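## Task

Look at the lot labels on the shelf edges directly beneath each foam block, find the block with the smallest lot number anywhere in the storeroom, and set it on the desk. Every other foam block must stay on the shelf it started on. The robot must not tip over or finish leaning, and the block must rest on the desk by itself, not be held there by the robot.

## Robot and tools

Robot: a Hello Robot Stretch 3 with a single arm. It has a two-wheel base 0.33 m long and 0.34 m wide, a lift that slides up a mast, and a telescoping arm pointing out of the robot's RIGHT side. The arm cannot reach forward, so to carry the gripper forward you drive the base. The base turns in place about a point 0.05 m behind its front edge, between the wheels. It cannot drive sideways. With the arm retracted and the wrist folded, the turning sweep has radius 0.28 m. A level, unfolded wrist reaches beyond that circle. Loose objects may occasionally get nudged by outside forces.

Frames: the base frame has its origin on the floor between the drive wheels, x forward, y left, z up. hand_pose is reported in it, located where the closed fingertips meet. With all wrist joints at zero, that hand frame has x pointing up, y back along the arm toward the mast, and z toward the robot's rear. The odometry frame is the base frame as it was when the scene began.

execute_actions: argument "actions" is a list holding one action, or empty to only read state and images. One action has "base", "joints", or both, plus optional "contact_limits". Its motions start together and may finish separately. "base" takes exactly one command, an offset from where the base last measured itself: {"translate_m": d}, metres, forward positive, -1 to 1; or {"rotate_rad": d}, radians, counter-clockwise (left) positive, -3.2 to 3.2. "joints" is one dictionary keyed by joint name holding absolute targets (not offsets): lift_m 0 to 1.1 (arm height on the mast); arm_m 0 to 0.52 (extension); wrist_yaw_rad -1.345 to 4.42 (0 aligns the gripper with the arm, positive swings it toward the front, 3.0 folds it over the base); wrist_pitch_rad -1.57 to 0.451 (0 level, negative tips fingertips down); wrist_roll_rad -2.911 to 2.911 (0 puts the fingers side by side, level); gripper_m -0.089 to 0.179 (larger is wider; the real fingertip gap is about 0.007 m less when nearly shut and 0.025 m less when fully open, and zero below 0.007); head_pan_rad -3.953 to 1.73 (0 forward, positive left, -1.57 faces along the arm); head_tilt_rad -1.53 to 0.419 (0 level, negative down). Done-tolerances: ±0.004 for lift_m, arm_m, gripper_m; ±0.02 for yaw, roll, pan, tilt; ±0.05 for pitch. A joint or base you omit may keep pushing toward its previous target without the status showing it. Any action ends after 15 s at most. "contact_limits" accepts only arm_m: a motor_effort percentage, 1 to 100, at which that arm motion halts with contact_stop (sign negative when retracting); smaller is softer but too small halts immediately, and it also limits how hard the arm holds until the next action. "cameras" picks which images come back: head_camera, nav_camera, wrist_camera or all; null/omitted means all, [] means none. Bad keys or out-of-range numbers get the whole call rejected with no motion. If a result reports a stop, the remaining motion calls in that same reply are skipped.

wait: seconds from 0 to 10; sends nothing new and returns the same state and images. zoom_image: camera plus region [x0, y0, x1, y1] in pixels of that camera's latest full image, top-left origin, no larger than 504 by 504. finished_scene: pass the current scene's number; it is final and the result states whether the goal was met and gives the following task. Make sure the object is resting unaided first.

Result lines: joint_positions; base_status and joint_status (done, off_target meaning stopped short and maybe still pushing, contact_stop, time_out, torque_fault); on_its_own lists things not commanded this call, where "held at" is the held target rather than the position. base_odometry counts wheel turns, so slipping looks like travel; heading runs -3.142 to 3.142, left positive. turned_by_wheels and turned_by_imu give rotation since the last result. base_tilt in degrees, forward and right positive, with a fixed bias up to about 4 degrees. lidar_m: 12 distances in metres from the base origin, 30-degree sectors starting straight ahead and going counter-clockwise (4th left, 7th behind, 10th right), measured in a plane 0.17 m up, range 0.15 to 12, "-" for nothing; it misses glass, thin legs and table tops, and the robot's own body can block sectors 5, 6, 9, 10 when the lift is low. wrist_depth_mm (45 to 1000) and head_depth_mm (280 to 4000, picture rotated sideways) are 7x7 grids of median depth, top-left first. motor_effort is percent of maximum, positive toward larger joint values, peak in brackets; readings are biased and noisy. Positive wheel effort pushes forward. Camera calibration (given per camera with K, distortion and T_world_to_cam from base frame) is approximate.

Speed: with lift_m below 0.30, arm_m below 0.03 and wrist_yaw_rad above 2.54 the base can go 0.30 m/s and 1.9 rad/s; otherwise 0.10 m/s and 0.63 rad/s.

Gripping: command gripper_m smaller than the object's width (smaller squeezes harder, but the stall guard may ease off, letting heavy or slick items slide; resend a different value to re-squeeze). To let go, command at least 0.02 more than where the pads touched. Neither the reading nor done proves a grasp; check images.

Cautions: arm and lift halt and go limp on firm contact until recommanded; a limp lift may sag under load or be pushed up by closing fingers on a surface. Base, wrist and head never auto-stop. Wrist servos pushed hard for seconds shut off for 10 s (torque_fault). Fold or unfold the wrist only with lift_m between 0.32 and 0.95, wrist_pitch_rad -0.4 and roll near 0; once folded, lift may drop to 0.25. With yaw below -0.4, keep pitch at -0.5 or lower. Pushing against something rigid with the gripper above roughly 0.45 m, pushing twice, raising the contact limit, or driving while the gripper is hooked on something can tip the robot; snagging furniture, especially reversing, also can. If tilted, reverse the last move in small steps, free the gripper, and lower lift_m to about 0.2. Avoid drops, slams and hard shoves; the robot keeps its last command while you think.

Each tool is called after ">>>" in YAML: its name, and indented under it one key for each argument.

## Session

>>> execute_actions:
  actions:
    - {"joints":{"head_tilt_rad":-0.4}}
  cameras: ["nav_camera"]

>>> execute_actions:
  actions:
    - {"joints":{"head_pan_rad":1.6}}
  cameras: ["nav_camera"]

>>> execute_actions:
  actions:
    - {"joints":{"head_pan_rad":-1.6}}
  cameras: ["nav_camera"]

>>> execute_actions:
  actions:
    - {"joints":{"head_pan_rad":-3.2}}
  cameras: ["nav_camera"]

Scene clock: 0.80 s.
base_odometry: x=+0.000 y=+0.000 heading=+0.000 (m, m, rad; odometry frame)
turned_by_wheels: +0.000 (rad since the last result)
turned_by_imu: +0.000 (rad since the last result)
base_tilt: forward=+0.1 right=-0.6 (deg)
lidar_m: 0.74 0.72 0.75 1.02 1.75 2.06 1.63 1.04 0.93 2.23 2.54 1.02
head_depth_mm: 850 918 1009 1113 1232 1395 1448 / 792 857 925 1014 1116 1235 1365 / 741 800 863 940 1030 1126 1250 / 703 748 799 867 939 1028 1135 / 659 703 752 803 872 946 1036 / 625 662 706 752 812 878 951 / 594 626 664 707 760 812 876
base_status: not commanded
joint_positions: lift_m=+0.444 arm_m=-0.002 wrist_yaw_rad=+2.857 wrist_pitch_rad=-0.437 wrist_roll_rad=-0.007 gripper_m=+0.037 head_pan_rad=+0.008 head_tilt_rad=-0.395
joint_status: all done
motor_effort: left_wheel=+1(0) right_wheel=-1(1) lift_m=+24(24) arm_m=-1(1) wrist_yaw_rad=+0(0) wrist_pitch_rad=+6(6) wrist_roll_rad=+0(0) gripper_m=+0(0) head_pan_rad=+0(1) head_tilt_rad=-2(18) (%)
hand_pose: x=+0.0411 y=+0.0706 z=+0.4530 quat_wxyz=(+0.250, +0.702, +0.055, +0.664) (m; base frame)
wrist_depth_mm: - - - 895 739 603 519 / - - - - 781 643 552 / - - - - 858 676 583 / - - - - 936 745 611 / 860 - 866 848 835 756 657 / 711 688 727 689 700 670 653 / 612 603 595 595 584 584 578
pictures: nav_camera (sideways: a quarter turn counterclockwise sets it upright)
camera_calibration (this result's frames):
nav_camera: T_world_to_cam=[[0.418863, 0.0509658, 0.906618, -1.14343], [0.0247621, -0.998693, 0.0447016, -0.00476162], [0.907712, 0.00372594, -0.419578, 0.490875], [0, 0, 0, 1]] pos_world=[0.0334842, 0.0516913, 1.24282]
Images, in order (width x height): nav_camera 672x504.

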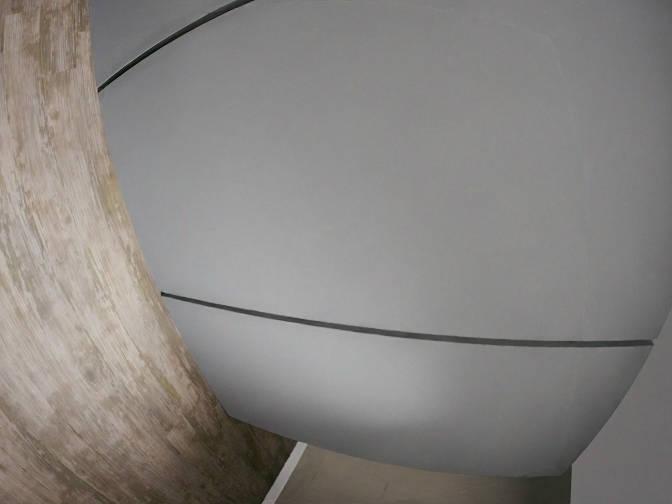

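Scene clock: 2.17 s.
base_odometry: x=+0.000 y=+0.000 heading=+0.000 (m, m, rad; odometry frame)
turned_by_wheels: +0.000 (rad since the last result)
turned_by_imu: +0.000 (rad since the last result)
base_tilt: forward=+0.1 right=-0.5 (deg)
lidar_m: 0.74 0.72 0.74 1.02 1.75 2.06 1.63 1.04 0.93 2.23 2.54 1.01
head_depth_mm: 792 823 855 899 933 979 1032 / 887 925 968 1011 1077 1131 1198 / 1008 1055 1112 1176 1242 1330 1362 / 1160 1226 1303 1400 1493 1608 1428 / 1369 1468 1582 1694 1846 1767 1427 / 1570 1697 1843 2015 2098 1770 1426 / 1811 1964 2072 2156 2172 1759 1424
base_status: not commanded
joint_positions: lift_m=+0.444 arm_m=-0.002 wrist_yaw_rad=+2.857 wrist_pitch_rad=-0.437 wrist_roll_rad=-0.007 gripper_m=+0.037 head_pan_rad=+1.593 head_tilt_rad=-0.395
joint_status: all done
motor_effort: left_wheel=+0(0) right_wheel=-1(1) lift_m=+24(23) arm_m=-1(1) wrist_yaw_rad=+0(0) wrist_pitch_rad=+6(6) wrist_roll_rad=+0(0) gripper_m=+0(0) head_pan_rad=+5(43) head_tilt_rad=-2(2) (%)
hand_pose: x=+0.0411 y=+0.0706 z=+0.4530 quat_wxyz=(+0.250, +0.702, +0.055, +0.664) (m; base frame)
wrist_depth_mm: - - - 903 734 606 512 / - - - - 776 638 546 / - - - - 848 683 570 / - - - - 913 722 607 / 862 - 835 831 850 752 652 / 724 690 726 699 701 677 653 / 616 608 602 592 591 578 577
pictures: nav_camera (sideways: a quarter turn counterclockwise sets it upright)
camera_calibration (this result's frames):
nav_camera: T_world_to_cam=[[-0.0566241, 0.418316, 0.906535, -1.14042], [0.998268, 0.0382615, 0.0446984, -0.0106958], [-0.0159873, 0.907495, -0.419758, 0.496744], [0, 0, 0, 1]] pos_world=[-0.0459563, 0.0266716, 1.24282]
Images, in order (width x height): nav_camera 672x504.

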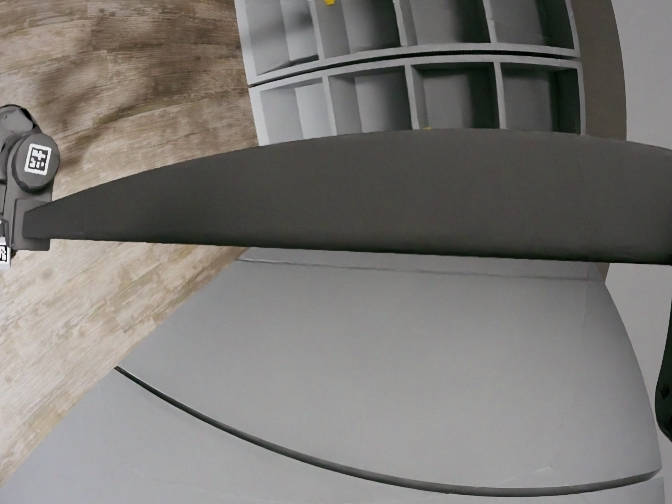

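Scene clock: 4.27 s.
base_odometry: x=+0.000 y=+0.000 heading=+0.000 (m, m, rad; odometry frame)
turned_by_wheels: +0.000 (rad since the last result)
turned_by_imu: +0.000 (rad since the last result)
base_tilt: forward=+0.0 right=-0.5 (deg)
lidar_m: 0.74 0.71 0.74 1.02 1.74 2.07 1.63 1.04 0.93 2.24 2.54 1.01
head_depth_mm: 1710 1774 1835 1597 1129 1783 1444 / 1896 1979 2067 1592 1238 1785 1451 / 2117 2258 2377 1561 2252 1744 1434 / 2389 2547 2743 2857 2341 1768 1434 / 2480 2603 2768 3004 2353 1792 1427 / 2328 2474 2622 2774 2344 1763 1425 / 2215 2335 2426 2608 2313 1755 1418
base_status: not commanded
joint_positions: lift_m=+0.444 arm_m=-0.002 wrist_yaw_rad=+2.857 wrist_pitch_rad=-0.437 wrist_roll_rad=-0.007 gripper_m=+0.037 head_pan_rad=-1.593 head_tilt_rad=-0.395
joint_status: all done
motor_effort: left_wheel=+0(1) right_wheel=-1(1) lift_m=+24(24) arm_m=-1(1) wrist_yaw_rad=+0(0) wrist_pitch_rad=+6(6) wrist_roll_rad=+0(0) gripper_m=+0(0) head_pan_rad=-4(40) head_tilt_rad=-2(2) (%)
hand_pose: x=+0.0411 y=+0.0706 z=+0.4530 quat_wxyz=(+0.250, +0.702, +0.055, +0.664) (m; base frame)
wrist_depth_mm: - - - 909 737 599 515 / - - - - 796 632 540 / - - - - 869 681 577 / - - - - 927 733 610 / 877 - 863 818 839 761 646 / 719 684 724 691 693 682 662 / 619 607 606 594 589 590 589
pictures: nav_camera (sideways: a quarter turn counterclockwise sets it upright)
camera_calibration (this result's frames):
nav_camera: T_world_to_cam=[[0.0381928, -0.420539, 0.90647, -1.14091], [-0.998985, 0.00561516, 0.0446959, 0.00149077], [-0.0238863, -0.907257, -0.419898, 0.496974], [0, 0, 0, 1]] pos_world=[0.0569348, -0.0289232, 1.24281]
Images, in order (width x height): nav_camera 672x504.

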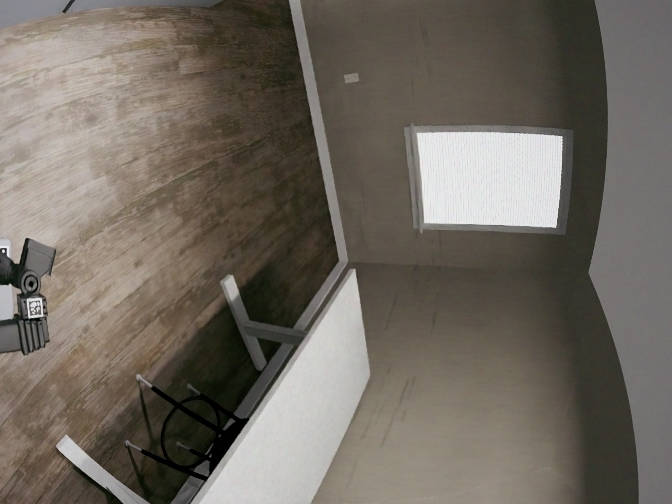

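Scene clock: 5.63 s.
base_odometry: x=+0.000 y=+0.000 heading=+0.000 (m, m, rad; odometry frame)
turned_by_wheels: +0.000 (rad since the last result)
turned_by_imu: +0.000 (rad since the last result)
base_tilt: forward=+0.0 right=-0.6 (deg)
lidar_m: 0.74 0.72 0.74 1.02 1.75 2.07 1.63 1.04 0.94 2.23 2.54 1.02
head_depth_mm: 2039 2221 2421 2547 2193 1812 1443 / 1911 2067 2212 2463 2379 1788 1441 / 1730 1882 2042 2221 2282 1779 1441 / 1627 1738 1865 2015 2149 1778 1429 / 1519 1619 1734 1866 2014 1774 1431 / 1440 1530 1605 1706 1871 1760 1433 / 1362 1443 1523 1645 1679 1609 1418
base_status: not commanded
joint_positions: lift_m=+0.444 arm_m=-0.002 wrist_yaw_rad=+2.857 wrist_pitch_rad=-0.437 wrist_roll_rad=-0.007 gripper_m=+0.037 head_pan_rad=-3.193 head_tilt_rad=-0.395
joint_status: all done
motor_effort: left_wheel=+1(1) right_wheel=-1(1) lift_m=+24(24) arm_m=+0(1) wrist_yaw_rad=+0(0) wrist_pitch_rad=+6(6) wrist_roll_rad=+0(0) gripper_m=+0(0) head_pan_rad=-3(39) head_tilt_rad=-1(2) (%)
hand_pose: x=+0.0411 y=+0.0706 z=+0.4530 quat_wxyz=(+0.250, +0.702, +0.055, +0.664) (m; base frame)
wrist_depth_mm: - - - 915 752 606 517 / - - - - 788 642 540 / - - - - 849 669 571 / - - - - 912 725 607 / 867 - 841 824 845 755 646 / 725 684 723 705 698 678 656 / 616 605 603 597 592 585 581
pictures: nav_camera (sideways: a quarter turn counterclockwise sets it upright)
camera_calibration (this result's frames):
nav_camera: T_world_to_cam=[[-0.421499, -0.0258911, 0.906459, -1.13809], [0.0347928, 0.998395, 0.0446955, -0.00481475], [-0.906161, 0.0503773, -0.419921, 0.502386], [0, 0, 0, 1]] pos_world=[-0.0242943, -0.0499683, 1.24281]
Images, in order (width x height): nav_camera 672x504.

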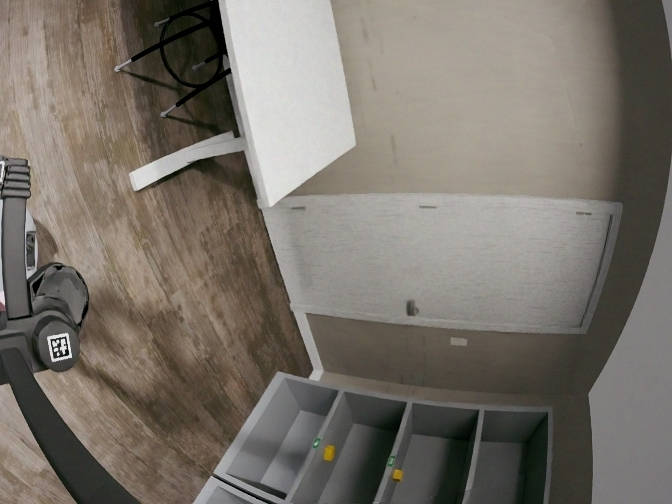

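>>> execute_actions:
  actions:
    - {"base":{"rotate_rad":-1.06},"joints":{"lift_m":0.25,"wrist_yaw_rad":3.0,"wrist_pitch_rad":-0.4,"head_pan_rad":-2.75,"head_tilt_rad":-0.25}}
  cameras: ["head_camera"]

>>> execute_actions:
  actions:
    - {"joints":{"head_pan_rad":-3.25}}
  cameras: ["head_camera"]

Scene clock: 15.07 s.
base_odometry: x=+0.000 y=+0.000 heading=-1.060 (m, m, rad; odometry frame)
turned_by_wheels: -1.060 (rad since the last result)
turned_by_imu: -1.049 (rad since the last result)
base_tilt: forward=+0.1 right=-0.5 (deg)
lidar_m: 2.54 1.03 0.75 0.72 0.74 1.00 1.74 2.07 1.64 1.04 0.93 1.55
head_depth_mm: 1750 1917 1987 2098 2075 2008 1642 / 1582 1605 1744 1804 1919 1929 1650 / 1926 2018 2159 2211 2056 1987 1631 / 1939 2097 2215 2301 2396 2018 1610 / 2066 2137 2285 2366 2488 2046 1611 / 1962 2026 2095 2167 2178 2098 1623 / 2229 2326 2403 2509 2556 2071 1626
base_status: done
joint_positions: lift_m=+0.250 arm_m=-0.002 wrist_yaw_rad=+2.998 wrist_pitch_rad=-0.419 wrist_roll_rad=-0.007 gripper_m=+0.037 head_pan_rad=-2.757 head_tilt_rad=-0.260
joint_status: all done
motor_effort: left_wheel=+2(8) right_wheel=-3(7) lift_m=+19(21) arm_m=-1(1) wrist_yaw_rad=+1(1) wrist_pitch_rad=+9(9) wrist_roll_rad=+0(0) gripper_m=+0(0) head_pan_rad=+4(33) head_tilt_rad=+4(14) (%)
hand_pose: x=+0.0108 y=+0.0795 z=+0.2627 quat_wxyz=(+0.196, +0.698, +0.098, +0.682) (m; base frame)
wrist_depth_mm: 616 - 658 686 740 756 796 / 658 - 715 761 787 821 866 / 718 745 775 820 840 879 916 / 747 730 721 722 714 685 680 / 590 580 596 571 579 547 546 / 489 500 - - 472 451 452 / 431 - - - 396 401 390
pictures: head_camera (sideways: a quarter turn clockwise sets it upright)
camera_calibration (this result's frames):
head_camera: T_world_to_cam=[[0.230472, 0.11213, -0.966597, 1.27469], [0.342488, -0.939126, -0.0272811, 0.0384729], [-0.910815, -0.324761, -0.254845, 0.296393], [0, 0, 0, 1]] pos_world=[-0.0369982, -0.0105431, 1.3087]
Images, in order (width x height): head_camera 896x504.

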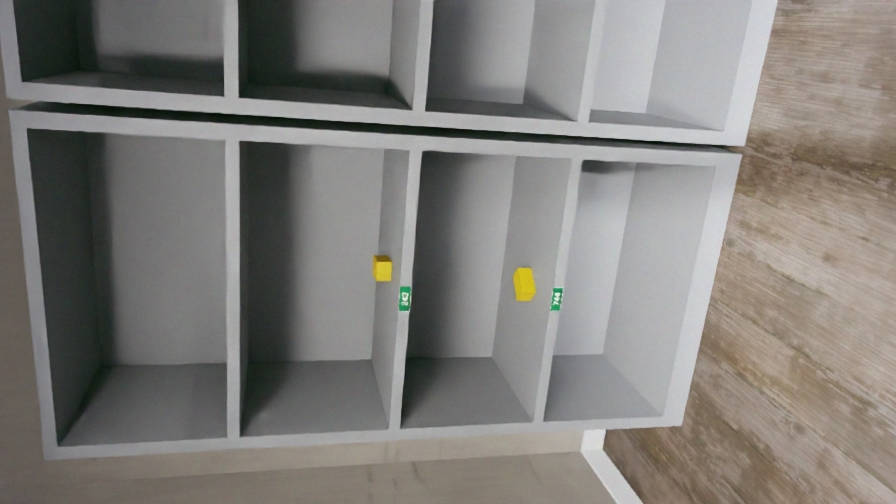

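Scene clock: 15.93 s.
base_odometry: x=+0.000 y=+0.000 heading=-1.060 (m, m, rad; odometry frame)
turned_by_wheels: +0.000 (rad since the last result)
turned_by_imu: +0.000 (rad since the last result)
base_tilt: forward=+0.1 right=-0.5 (deg)
lidar_m: 2.53 1.03 0.74 0.72 0.74 1.00 1.74 2.07 1.63 1.04 0.93 1.55
head_depth_mm: 1415 1428 1442 1452 1469 1487 1493 / 1634 1697 1753 1813 1865 1880 1635 / 1933 2015 2135 2137 2209 2007 1627 / 1930 2018 2130 2251 2189 1997 1620 / 1788 1993 2087 2199 2187 1977 1623 / 1804 1959 2052 2150 2040 1964 1632 / 1499 1563 1714 1707 1844 1863 1622
base_status: not commanded
joint_positions: lift_m=+0.250 arm_m=-0.002 wrist_yaw_rad=+2.998 wrist_pitch_rad=-0.419 wrist_roll_rad=-0.007 gripper_m=+0.037 head_pan_rad=-3.243 head_tilt_rad=-0.260
joint_status: all done
motor_effort: left_wheel=+2(2) right_wheel=-2(2) lift_m=+19(19) arm_m=-1(1) wrist_yaw_rad=+1(1) wrist_pitch_rad=+9(9) wrist_roll_rad=+0(0) gripper_m=+0(0) head_pan_rad=-3(34) head_tilt_rad=+3(4) (%)
hand_pose: x=+0.0108 y=+0.0795 z=+0.2627 quat_wxyz=(+0.196, +0.698, +0.098, +0.682) (m; base frame)
wrist_depth_mm: 612 - 657 687 720 752 789 / 658 - 719 752 788 825 873 / 716 739 767 824 861 888 885 / 749 747 716 729 700 693 680 / 586 585 600 569 582 551 552 / 483 502 - - 472 460 455 / 430 - - - 395 395 392
pictures: head_camera (sideways: a quarter turn clockwise sets it upright)
camera_calibration (this result's frames):
head_camera: T_world_to_cam=[[0.256162, -0.00844419, -0.966597, 1.27454], [-0.135589, -0.990389, -0.0272811, 0.0413892], [-0.957077, 0.138049, -0.254846, 0.296676], [0, 0, 0, 1]] pos_world=[-0.036935, 0.0107982, 1.3087]
Images, in order (width x height): head_camera 896x504.

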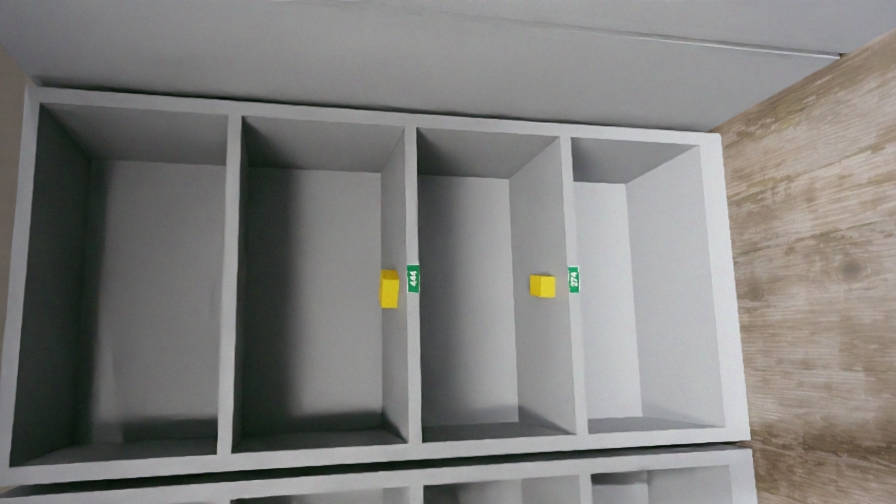

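>>> zoom_image:
  camera: "head_camera"
  region: [370, 240, 610, 320]

>>> execute_actions:
  actions:
    - {"base":{"translate_m":1.0},"joints":{"head_pan_rad":-1.57,"head_tilt_rad":-0.7}}
  cameras: []

>>> execute_actions:
  actions:
    - {"base":{"translate_m":1.0}}
  cameras: []

>>> execute_actions:
  actions:
    - {"base":{"rotate_rad":1.6}}
  cameras: []

>>> execute_actions:
  actions:
    - {"base":{"translate_m":1.0}}
  cameras: []

>>> execute_actions:
  actions:
    - {"base":{"translate_m":0.75}}
  cameras: []

>>> execute_actions:
  actions:
    - {"base":{"rotate_rad":-1.6}}
  cameras: []

>>> execute_actions:
  actions:
    - {"base":{"translate_m":-0.95}}
  cameras: ["head_camera"]

Region (370, 240, 610, 320) of head_camera's 896x504 image, scaled by 2.100, with more detail than that image has.

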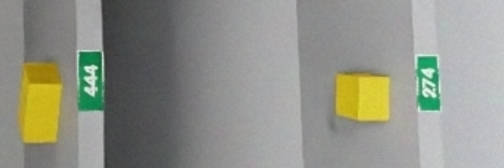

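Scene clock: 39.97 s.
base_odometry: x=+0.489 y=-0.872 heading=-1.060 (m, m, rad; odometry frame)
turned_by_wheels: +0.000 (rad since the last result)
turned_by_imu: +0.001 (rad since the last result)
base_tilt: forward=+0.1 right=-0.5 (deg)
lidar_m: 1.54 1.60 0.76 0.73 0.76 1.03 2.74 1.54 1.06 1.09 1.61 1.61
head_depth_mm: 1354 1500 1224 1033 1663 1407 1207 / 1347 1477 1216 1028 1650 1397 1203 / 1341 1463 1213 1018 1682 1396 1208 / 1329 1459 1197 1014 1664 1384 1191 / 1312 1458 1184 1010 1600 1378 1189 / 1312 1450 1181 1001 1629 1380 1191 / 1302 1464 1634 1829 1620 1363 1181
base_status: done
joint_positions: lift_m=+0.250 arm_m=-0.002 wrist_yaw_rad=+2.998 wrist_pitch_rad=-0.419 wrist_roll_rad=-0.007 gripper_m=+0.037 head_pan_rad=-1.577 head_tilt_rad=-0.691
joint_status: all done
motor_effort: left_wheel=+1(10) right_wheel=-2(4) lift_m=+19(19) arm_m=-1(1) wrist_yaw_rad=+1(1) wrist_pitch_rad=+9(8) wrist_roll_rad=+0(0) gripper_m=+0(1) head_pan_rad=+4(41) head_tilt_rad=-4(23) (%)
hand_pose: x=+0.0107 y=+0.0795 z=+0.2627 quat_wxyz=(+0.196, +0.698, +0.098, +0.682) (m; base frame)
wrist_depth_mm: 623 - 668 713 730 - - / 680 - 726 750 805 - - / 726 746 800 835 873 915 889 / 752 739 720 714 706 683 685 / 593 582 595 569 581 552 545 / 482 499 - - 473 459 454 / 427 - - - 403 397 389
pictures: none
No camera images: the call's "cameras" was empty. Leave "cameras" out to get every camera's image.

Scene clock: 45.00 s.
base_odometry: x=+0.978 y=-1.744 heading=-1.060 (m, m, rad; odometry frame)
turned_by_wheels: +0.000 (rad since the last result)
turned_by_imu: +0.002 (rad since the last result)
base_tilt: forward=+0.1 right=-0.5 (deg)
lidar_m: 0.55 0.57 0.77 2.06 0.92 1.04 2.81 1.83 1.39 1.54 0.78 0.57
head_depth_mm: 1334 1496 1698 1928 1665 1400 1212 / 1334 1495 1694 1910 1665 1401 1198 / 1320 1490 1682 1893 1657 1389 1200 / 1316 1477 1665 1876 1657 1392 1190 / 1310 1461 1649 1866 1647 1381 1188 / 1307 1453 1652 1846 1635 1372 1185 / 1296 1440 1632 1838 1630 1380 1184
base_status: done
joint_positions: lift_m=+0.250 arm_m=-0.002 wrist_yaw_rad=+2.999 wrist_pitch_rad=-0.419 wrist_roll_rad=-0.007 gripper_m=+0.037 head_pan_rad=-1.577 head_tilt_rad=-0.691
joint_status: not commanded
motor_effort: left_wheel=+1(9) right_wheel=-2(4) lift_m=+20(20) arm_m=-1(1) wrist_yaw_rad=+1(1) wrist_pitch_rad=+8(8) wrist_roll_rad=+0(0) gripper_m=+0(1) head_pan_rad=+4(4) head_tilt_rad=-3(3) (%)
hand_pose: x=+0.0107 y=+0.0795 z=+0.2627 quat_wxyz=(+0.196, +0.698, +0.098, +0.682) (m; base frame)
wrist_depth_mm: 649 - - - - 737 527 / 693 - - - - 746 542 / 752 852 981 967 946 758 552 / 737 737 727 722 701 673 549 / 588 586 603 565 583 559 518 / 489 498 - - 473 457 454 / 427 - - - 397 397 391
pictures: none
No camera images: the call's "cameras" was empty. Leave "cameras" out to get every camera's image.

Scene clock: 47.33 s.
base_odometry: x=+0.978 y=-1.744 heading=+0.540 (m, m, rad; odometry frame)
turned_by_wheels: +1.600 (rad since the last result)
turned_by_imu: +1.575 (rad since the last result)
base_tilt: forward=+0.1 right=-0.6 (deg)
lidar_m: 2.20 0.88 1.07 3.13 2.15 1.39 1.54 0.76 0.56 0.55 0.57 0.79
head_depth_mm: 448 499 567 656 776 948 1149 / 448 499 566 652 774 950 1144 / 446 497 564 650 770 942 1135 / 444 496 562 649 768 937 1136 / 443 494 561 645 765 931 1133 / 442 494 558 644 759 914 1130 / 441 492 557 641 756 923 1124
base_status: done
joint_positions: lift_m=+0.250 arm_m=-0.002 wrist_yaw_rad=+2.999 wrist_pitch_rad=-0.419 wrist_roll_rad=-0.007 gripper_m=+0.037 head_pan_rad=-1.577 head_tilt_rad=-0.692
joint_status: not commanded
motor_effort: left_wheel=-1(7) right_wheel=+1(6) lift_m=+19(19) arm_m=-1(1) wrist_yaw_rad=+1(1) wrist_pitch_rad=+8(8) wrist_roll_rad=+0(0) gripper_m=+0(0) head_pan_rad=+4(4) head_tilt_rad=-3(3) (%)
hand_pose: x=+0.0107 y=+0.0795 z=+0.2627 quat_wxyz=(+0.196, +0.698, +0.098, +0.682) (m; base frame)
wrist_depth_mm: - - - - - - 737 / - - - - - - 745 / - - 986 953 937 930 761 / 764 739 724 712 700 688 675 / 589 580 598 572 585 553 547 / 485 498 - - 473 465 456 / 428 - - - 399 396 394
pictures: none
No camera images: the call's "cameras" was empty. Leave "cameras" out to get every camera's image.

Scene clock: 52.37 s.
base_odometry: x=+1.836 y=-1.230 heading=+0.540 (m, m, rad; odometry frame)
turned_by_wheels: +0.000 (rad since the last result)
turned_by_imu: +0.002 (rad since the last result)
base_tilt: forward=+0.2 right=-0.5 (deg)
lidar_m: 1.20 1.26 0.46 0.45 0.47 2.25 2.05 0.79 0.59 0.57 0.59 0.83
head_depth_mm: 466 520 590 685 811 993 1172 / 465 520 588 680 808 986 1163 / 465 519 588 678 802 980 1162 / 464 519 587 679 800 980 1157 / 463 516 584 673 797 974 1155 / 461 514 583 671 789 967 1147 / 460 513 581 670 790 962 1139
base_status: done
joint_positions: lift_m=+0.250 arm_m=-0.002 wrist_yaw_rad=+2.999 wrist_pitch_rad=-0.419 wrist_roll_rad=-0.007 gripper_m=+0.037 head_pan_rad=-1.577 head_tilt_rad=-0.692
joint_status: not commanded
motor_effort: left_wheel=-1(5) right_wheel=+1(7) lift_m=+20(19) arm_m=-1(1) wrist_yaw_rad=+0(1) wrist_pitch_rad=+8(9) wrist_roll_rad=+0(0) gripper_m=-1(0) head_pan_rad=+4(4) head_tilt_rad=-3(3) (%)
hand_pose: x=+0.0107 y=+0.0795 z=+0.2627 quat_wxyz=(+0.196, +0.698, +0.098, +0.682) (m; base frame)
wrist_depth_mm: - - 428 444 469 - - / - - 470 482 - - - / - - 514 532 817 934 892 / 767 744 568 585 670 695 670 / 596 587 598 565 586 552 544 / 488 492 - - 473 459 455 / 425 - - - 396 392 391
pictures: none
No camera images: the call's "cameras" was empty. Leave "cameras" out to get every camera's image.

Scene clock: 56.57 s.
base_odometry: x=+2.479 y=-0.845 heading=+0.540 (m, m, rad; odometry frame)
turned_by_wheels: +0.000 (rad since the last result)
turned_by_imu: +0.001 (rad since the last result)
base_tilt: forward=+0.1 right=-0.7 (deg)
lidar_m: 0.46 0.48 0.67 1.97 1.39 0.70 2.11 0.81 0.61 0.59 0.61 0.47
head_depth_mm: 483 539 611 706 836 1024 1184 / 481 538 611 704 835 1015 1182 / 481 536 607 700 828 1013 1172 / 478 535 608 700 829 1009 1167 / 478 533 603 697 823 1005 1161 / 477 532 601 694 818 996 1154 / 476 532 602 691 819 991 1145
base_status: done
joint_positions: lift_m=+0.250 arm_m=-0.002 wrist_yaw_rad=+2.999 wrist_pitch_rad=-0.419 wrist_roll_rad=-0.007 gripper_m=+0.037 head_pan_rad=-1.577 head_tilt_rad=-0.692
joint_status: not commanded
motor_effort: left_wheel=-2(6) right_wheel=+1(6) lift_m=+19(20) arm_m=-1(1) wrist_yaw_rad=+1(1) wrist_pitch_rad=+8(8) wrist_roll_rad=+0(0) gripper_m=+0(0) head_pan_rad=+4(4) head_tilt_rad=-3(2) (%)
hand_pose: x=+0.0107 y=+0.0795 z=+0.2627 quat_wxyz=(+0.196, +0.698, +0.098, +0.682) (m; base frame)
wrist_depth_mm: - - - - - 639 454 / - - - - - 647 466 / 825 874 977 972 914 672 470 / 705 725 726 707 698 637 479 / 587 588 599 570 584 553 469 / 486 500 - - 472 457 440 / 426 - - - 396 398 391
pictures: none
No camera images: the call's "cameras" was empty. Leave "cameras" out to get every camera's image.

Scene clock: 59.00 s.
base_odometry: x=+2.479 y=-0.845 heading=-1.060 (m, m, rad; odometry frame)
turned_by_wheels: -1.600 (rad since the last result)
turned_by_imu: -1.576 (rad since the last result)
base_tilt: forward=+0.0 right=-0.5 (deg)
lidar_m: 0.59 0.61 0.47 0.46 0.47 0.64 1.76 1.42 0.70 2.34 0.84 0.61
head_depth_mm: 2774 3202 2528 1122 1125 1132 1184 / 2784 3145 2702 2083 1582 1366 1206 / 2838 3191 2684 2062 1657 1394 1200 / 2800 3151 2708 2054 1637 1386 1194 / 2798 3118 2658 2038 1661 1380 1194 / 2772 3076 2608 2036 1626 1371 1191 / 2267 2259 2254 1948 1625 1380 1181
base_status: done
joint_positions: lift_m=+0.250 arm_m=-0.002 wrist_yaw_rad=+2.999 wrist_pitch_rad=-0.419 wrist_roll_rad=-0.007 gripper_m=+0.037 head_pan_rad=-1.577 head_tilt_rad=-0.692
joint_status: not commanded
motor_effort: left_wheel=+2(10) right_wheel=-3(6) lift_m=+19(19) arm_m=-1(1) wrist_yaw_rad=+0(1) wrist_pitch_rad=+8(8) wrist_roll_rad=+0(0) gripper_m=-1(0) head_pan_rad=+4(3) head_tilt_rad=-3(2) (%)
hand_pose: x=+0.0107 y=+0.0795 z=+0.2627 quat_wxyz=(+0.196, +0.698, +0.098, +0.682) (m; base frame)
wrist_depth_mm: 404 - 438 450 473 493 514 / 433 - 473 498 516 544 551 / 474 486 520 536 567 603 588 / 504 537 567 581 606 632 584 / 550 557 595 575 589 555 539 / 480 500 - - 473 465 455 / 430 - - - 397 392 392
pictures: none
No camera images: the call's "cameras" was empty. Leave "cameras" out to get every camera's image.

Scene clock: 63.87 s.
base_odometry: x=+2.015 y=-0.016 heading=-1.060 (m, m, rad; odometry frame)
turned_by_wheels: +0.000 (rad since the last result)
turned_by_imu: -0.003 (rad since the last result)
base_tilt: forward=+0.0 right=-0.5 (deg)
lidar_m: 1.54 0.64 0.47 0.45 0.47 0.63 1.71 1.41 0.66 1.01 0.74 1.59
head_depth_mm: 848 866 644 917 924 1025 1179 / 863 917 638 1173 979 1235 1185 / 857 911 636 1166 975 1279 1186 / 847 904 630 1164 973 1274 1174 / 846 896 627 1163 934 1245 1165 / 841 891 620 1152 964 1241 1161 / 839 890 616 1141 958 1242 1160
base_status: done
joint_positions: lift_m=+0.250 arm_m=-0.002 wrist_yaw_rad=+2.999 wrist_pitch_rad=-0.419 wrist_roll_rad=-0.007 gripper_m=+0.037 head_pan_rad=-1.577 head_tilt_rad=-0.692
joint_status: not commanded
motor_effort: left_wheel=+2(5) right_wheel=-2(7) lift_m=+20(19) arm_m=-1(1) wrist_yaw_rad=+1(1) wrist_pitch_rad=+8(8) wrist_roll_rad=+0(0) gripper_m=+0(0) head_pan_rad=+4(4) head_tilt_rad=-3(2) (%)
hand_pose: x=+0.0107 y=+0.0795 z=+0.2627 quat_wxyz=(+0.196, +0.698, +0.098, +0.682) (m; base frame)
wrist_depth_mm: 402 - 431 449 466 492 513 / 431 - 468 492 516 536 567 / 461 482 504 540 565 587 620 / 508 524 557 579 609 635 651 / 539 552 579 568 581 554 548 / 482 494 - - 475 461 454 / 427 - - - 397 397 390
pictures: head_camera (sideways: a quarter turn clockwise sets it upright)
camera_calibration (this result's frames):
head_camera: T_world_to_cam=[[-0.0137312, 0.636861, -0.770857, 1.02085], [0.998883, -0.0261157, -0.0393691, 0.050187], [-0.0452041, -0.770536, -0.635791, 0.786808], [0, 0, 0, 1]] pos_world=[-0.000546541, -0.0425675, 1.28915]
Images, in order (width x height): head_camera 896x504.

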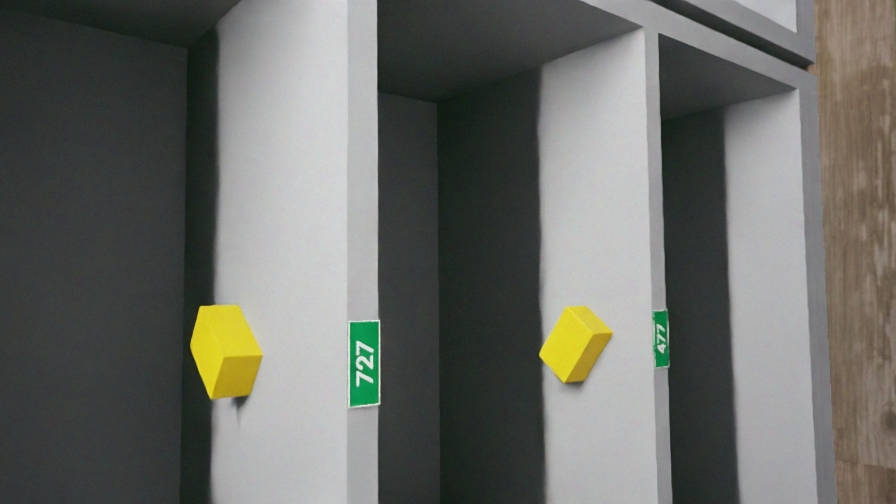

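>>> execute_actions:
  actions:
    - {"base":{"translate_m":-0.86}}
  cameras: ["head_camera"]

>>> execute_actions:
  actions:
    - {"base":{"translate_m":-0.94}}
  cameras: ["head_camera"]

>>> execute_actions:
  actions:
    - {"base":{"translate_m":-0.94}}
  cameras: ["head_camera"]

Scene clock: 72.93 s.
base_odometry: x=+1.594 y=+0.734 heading=-1.060 (m, m, rad; odometry frame)
turned_by_wheels: +0.000 (rad since the last result)
turned_by_imu: -0.003 (rad since the last result)
base_tilt: forward=+0.0 right=-0.5 (deg)
lidar_m: 1.78 0.63 0.46 0.44 0.46 0.62 1.68 1.46 0.71 1.01 0.69 1.43
head_depth_mm: 871 927 675 1110 988 1122 1183 / 863 920 669 1191 988 1290 1180 / 864 912 663 1180 975 1283 1171 / 857 909 631 1173 973 1277 1167 / 851 904 653 1162 964 1274 1167 / 845 901 646 1161 966 1266 1158 / 843 887 643 1150 959 1259 1156
base_status: done
joint_positions: lift_m=+0.250 arm_m=-0.002 wrist_yaw_rad=+2.999 wrist_pitch_rad=-0.419 wrist_roll_rad=-0.007 gripper_m=+0.037 head_pan_rad=-1.577 head_tilt_rad=-0.692
joint_status: not commanded
motor_effort: left_wheel=+2(6) right_wheel=-2(7) lift_m=+19(19) arm_m=-1(1) wrist_yaw_rad=+1(1) wrist_pitch_rad=+8(8) wrist_roll_rad=+0(0) gripper_m=+0(0) head_pan_rad=+4(3) head_tilt_rad=-3(3) (%)
hand_pose: x=+0.0107 y=+0.0795 z=+0.2627 quat_wxyz=(+0.196, +0.698, +0.098, +0.682) (m; base frame)
wrist_depth_mm: 392 - 423 439 465 487 505 / 424 - 462 480 496 524 562 / 459 474 500 525 554 579 614 / 498 519 550 573 598 624 639 / 539 545 570 570 579 549 549 / 480 501 - - 474 458 458 / 434 - - - 402 396 391
pictures: head_camera (sideways: a quarter turn clockwise sets it upright)
camera_calibration (this result's frames):
head_camera: T_world_to_cam=[[-0.0137313, 0.636861, -0.770857, 1.02085], [0.998883, -0.0261156, -0.0393691, 0.050187], [-0.045204, -0.770536, -0.635791, 0.786808], [0, 0, 0, 1]] pos_world=[-0.000546535, -0.0425675, 1.28915]
Images, in order (width x height): head_camera 896x504.

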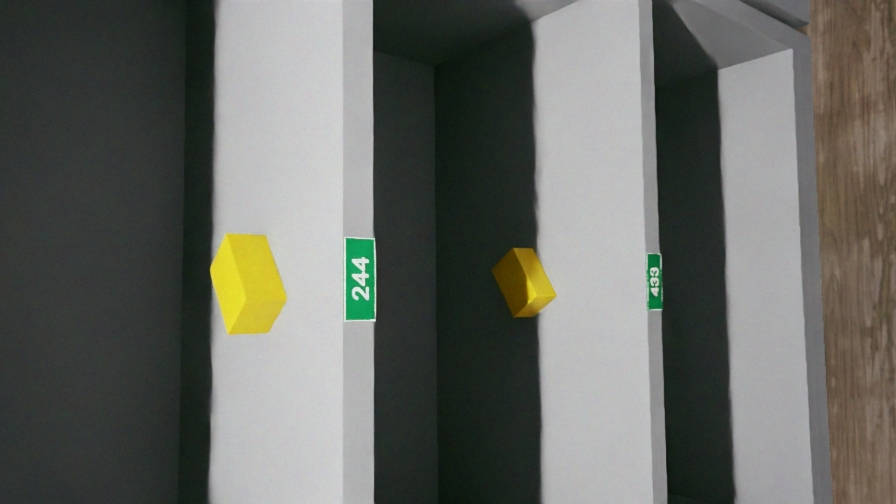

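Scene clock: 77.77 s.
base_odometry: x=+1.134 y=+1.554 heading=-1.060 (m, m, rad; odometry frame)
turned_by_wheels: +0.000 (rad since the last result)
turned_by_imu: -0.003 (rad since the last result)
base_tilt: forward=+0.1 right=-0.6 (deg)
lidar_m: 1.76 0.62 0.45 0.43 0.45 0.61 1.41 1.46 0.72 1.02 0.70 1.44
head_depth_mm: 880 938 675 1090 988 1138 1182 / 877 929 670 1207 981 1315 1206 / 873 926 666 1190 976 1284 1186 / 869 916 659 1185 972 1271 1173 / 862 909 653 1176 964 1278 1162 / 856 897 649 1170 959 1266 1173 / 853 884 644 1159 959 1256 1161
base_status: done
joint_positions: lift_m=+0.250 arm_m=-0.002 wrist_yaw_rad=+2.999 wrist_pitch_rad=-0.419 wrist_roll_rad=-0.007 gripper_m=+0.037 head_pan_rad=-1.577 head_tilt_rad=-0.692
joint_status: not commanded
motor_effort: left_wheel=+2(6) right_wheel=-2(7) lift_m=+20(19) arm_m=-1(2) wrist_yaw_rad=+1(1) wrist_pitch_rad=+8(8) wrist_roll_rad=+0(0) gripper_m=+0(0) head_pan_rad=+4(4) head_tilt_rad=-2(3) (%)
hand_pose: x=+0.0107 y=+0.0795 z=+0.2627 quat_wxyz=(+0.196, +0.698, +0.098, +0.682) (m; base frame)
wrist_depth_mm: 380 - 413 435 453 470 500 / 415 - 454 472 494 517 553 / 451 460 491 515 546 572 612 / 488 507 536 564 592 624 645 / 520 538 573 566 576 564 544 / 481 503 - - 471 465 458 / 428 - - - 400 399 389
pictures: head_camera (sideways: a quarter turn clockwise sets it upright)
camera_calibration (this result's frames):
head_camera: T_world_to_cam=[[-0.0137313, 0.636861, -0.770857, 1.02086], [0.998883, -0.0261156, -0.0393691, 0.050187], [-0.045204, -0.770537, -0.635791, 0.786808], [0, 0, 0, 1]] pos_world=[-0.000546536, -0.0425675, 1.28915]
Images, in order (width x height): head_camera 896x504.

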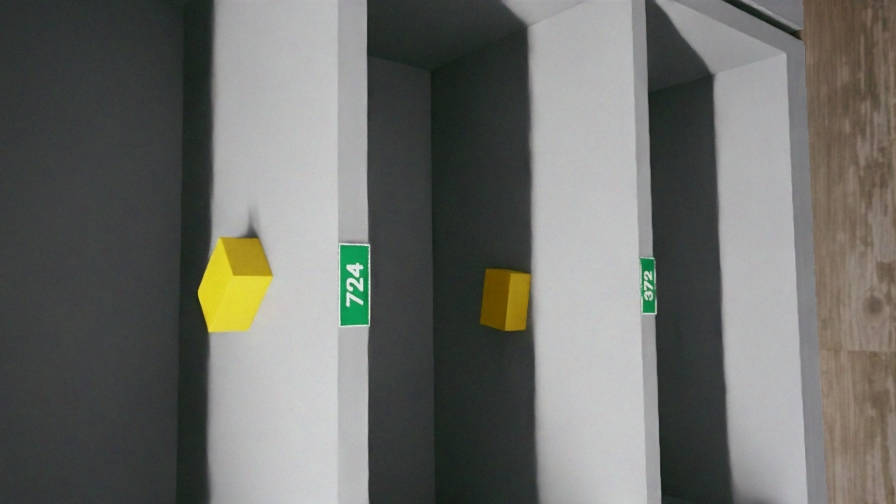

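Scene clock: 82.60 s.
base_odometry: x=+0.674 y=+2.374 heading=-1.060 (m, m, rad; odometry frame)
turned_by_wheels: +0.000 (rad since the last result)
turned_by_imu: -0.003 (rad since the last result)
base_tilt: forward=+0.1 right=-0.5 (deg)
lidar_m: 1.73 0.60 0.44 0.42 0.43 0.49 0.48 0.49 0.67 1.04 0.72 1.45
head_depth_mm: 894 946 675 1079 979 1126 1163 / 885 936 670 1217 978 1315 1205 / 883 929 665 1216 976 1309 1200 / 878 918 660 1203 972 1303 1190 / 874 907 653 1186 968 1302 1177 / 866 893 650 1180 964 1265 1173 / 861 885 643 1167 961 1262 1166
base_status: done
joint_positions: lift_m=+0.250 arm_m=-0.002 wrist_yaw_rad=+2.999 wrist_pitch_rad=-0.419 wrist_roll_rad=-0.007 gripper_m=+0.037 head_pan_rad=-1.577 head_tilt_rad=-0.692
joint_status: not commanded
motor_effort: left_wheel=+2(6) right_wheel=-2(7) lift_m=+19(19) arm_m=-1(1) wrist_yaw_rad=+1(1) wrist_pitch_rad=+8(8) wrist_roll_rad=+0(0) gripper_m=+0(0) head_pan_rad=+3(4) head_tilt_rad=-3(3) (%)
hand_pose: x=+0.0107 y=+0.0795 z=+0.2627 quat_wxyz=(+0.196, +0.698, +0.098, +0.682) (m; base frame)
wrist_depth_mm: 375 - 407 423 439 467 484 / 402 - 446 459 484 512 535 / 435 453 478 504 528 567 592 / 472 492 529 547 574 601 642 / 504 528 562 564 576 551 549 / 488 501 - - 472 456 450 / 429 - - - 395 398 391
pictures: head_camera (sideways: a quarter turn clockwise sets it upright)
camera_calibration (this result's frames):
head_camera: T_world_to_cam=[[-0.0137312, 0.636861, -0.770856, 1.02085], [0.998883, -0.0261157, -0.0393691, 0.050187], [-0.0452041, -0.770536, -0.635791, 0.786808], [0, 0, 0, 1]] pos_world=[-0.000546541, -0.0425675, 1.28915]
Images, in order (width x height): head_camera 896x504.

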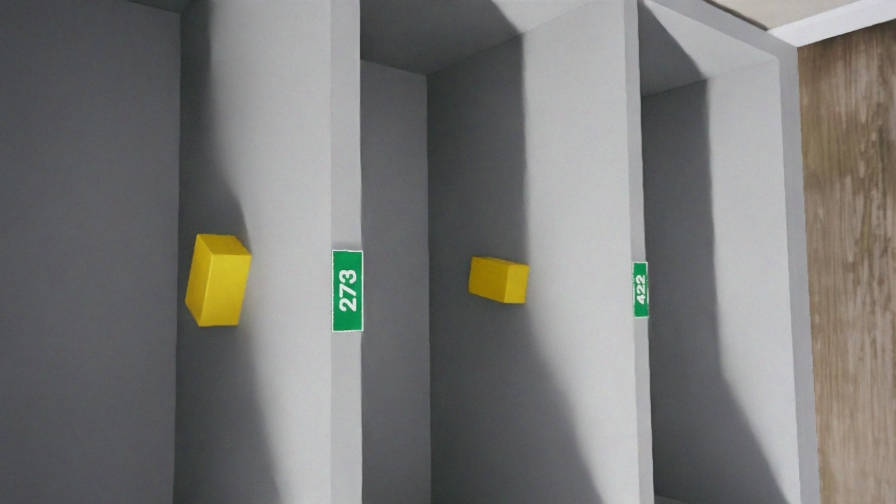

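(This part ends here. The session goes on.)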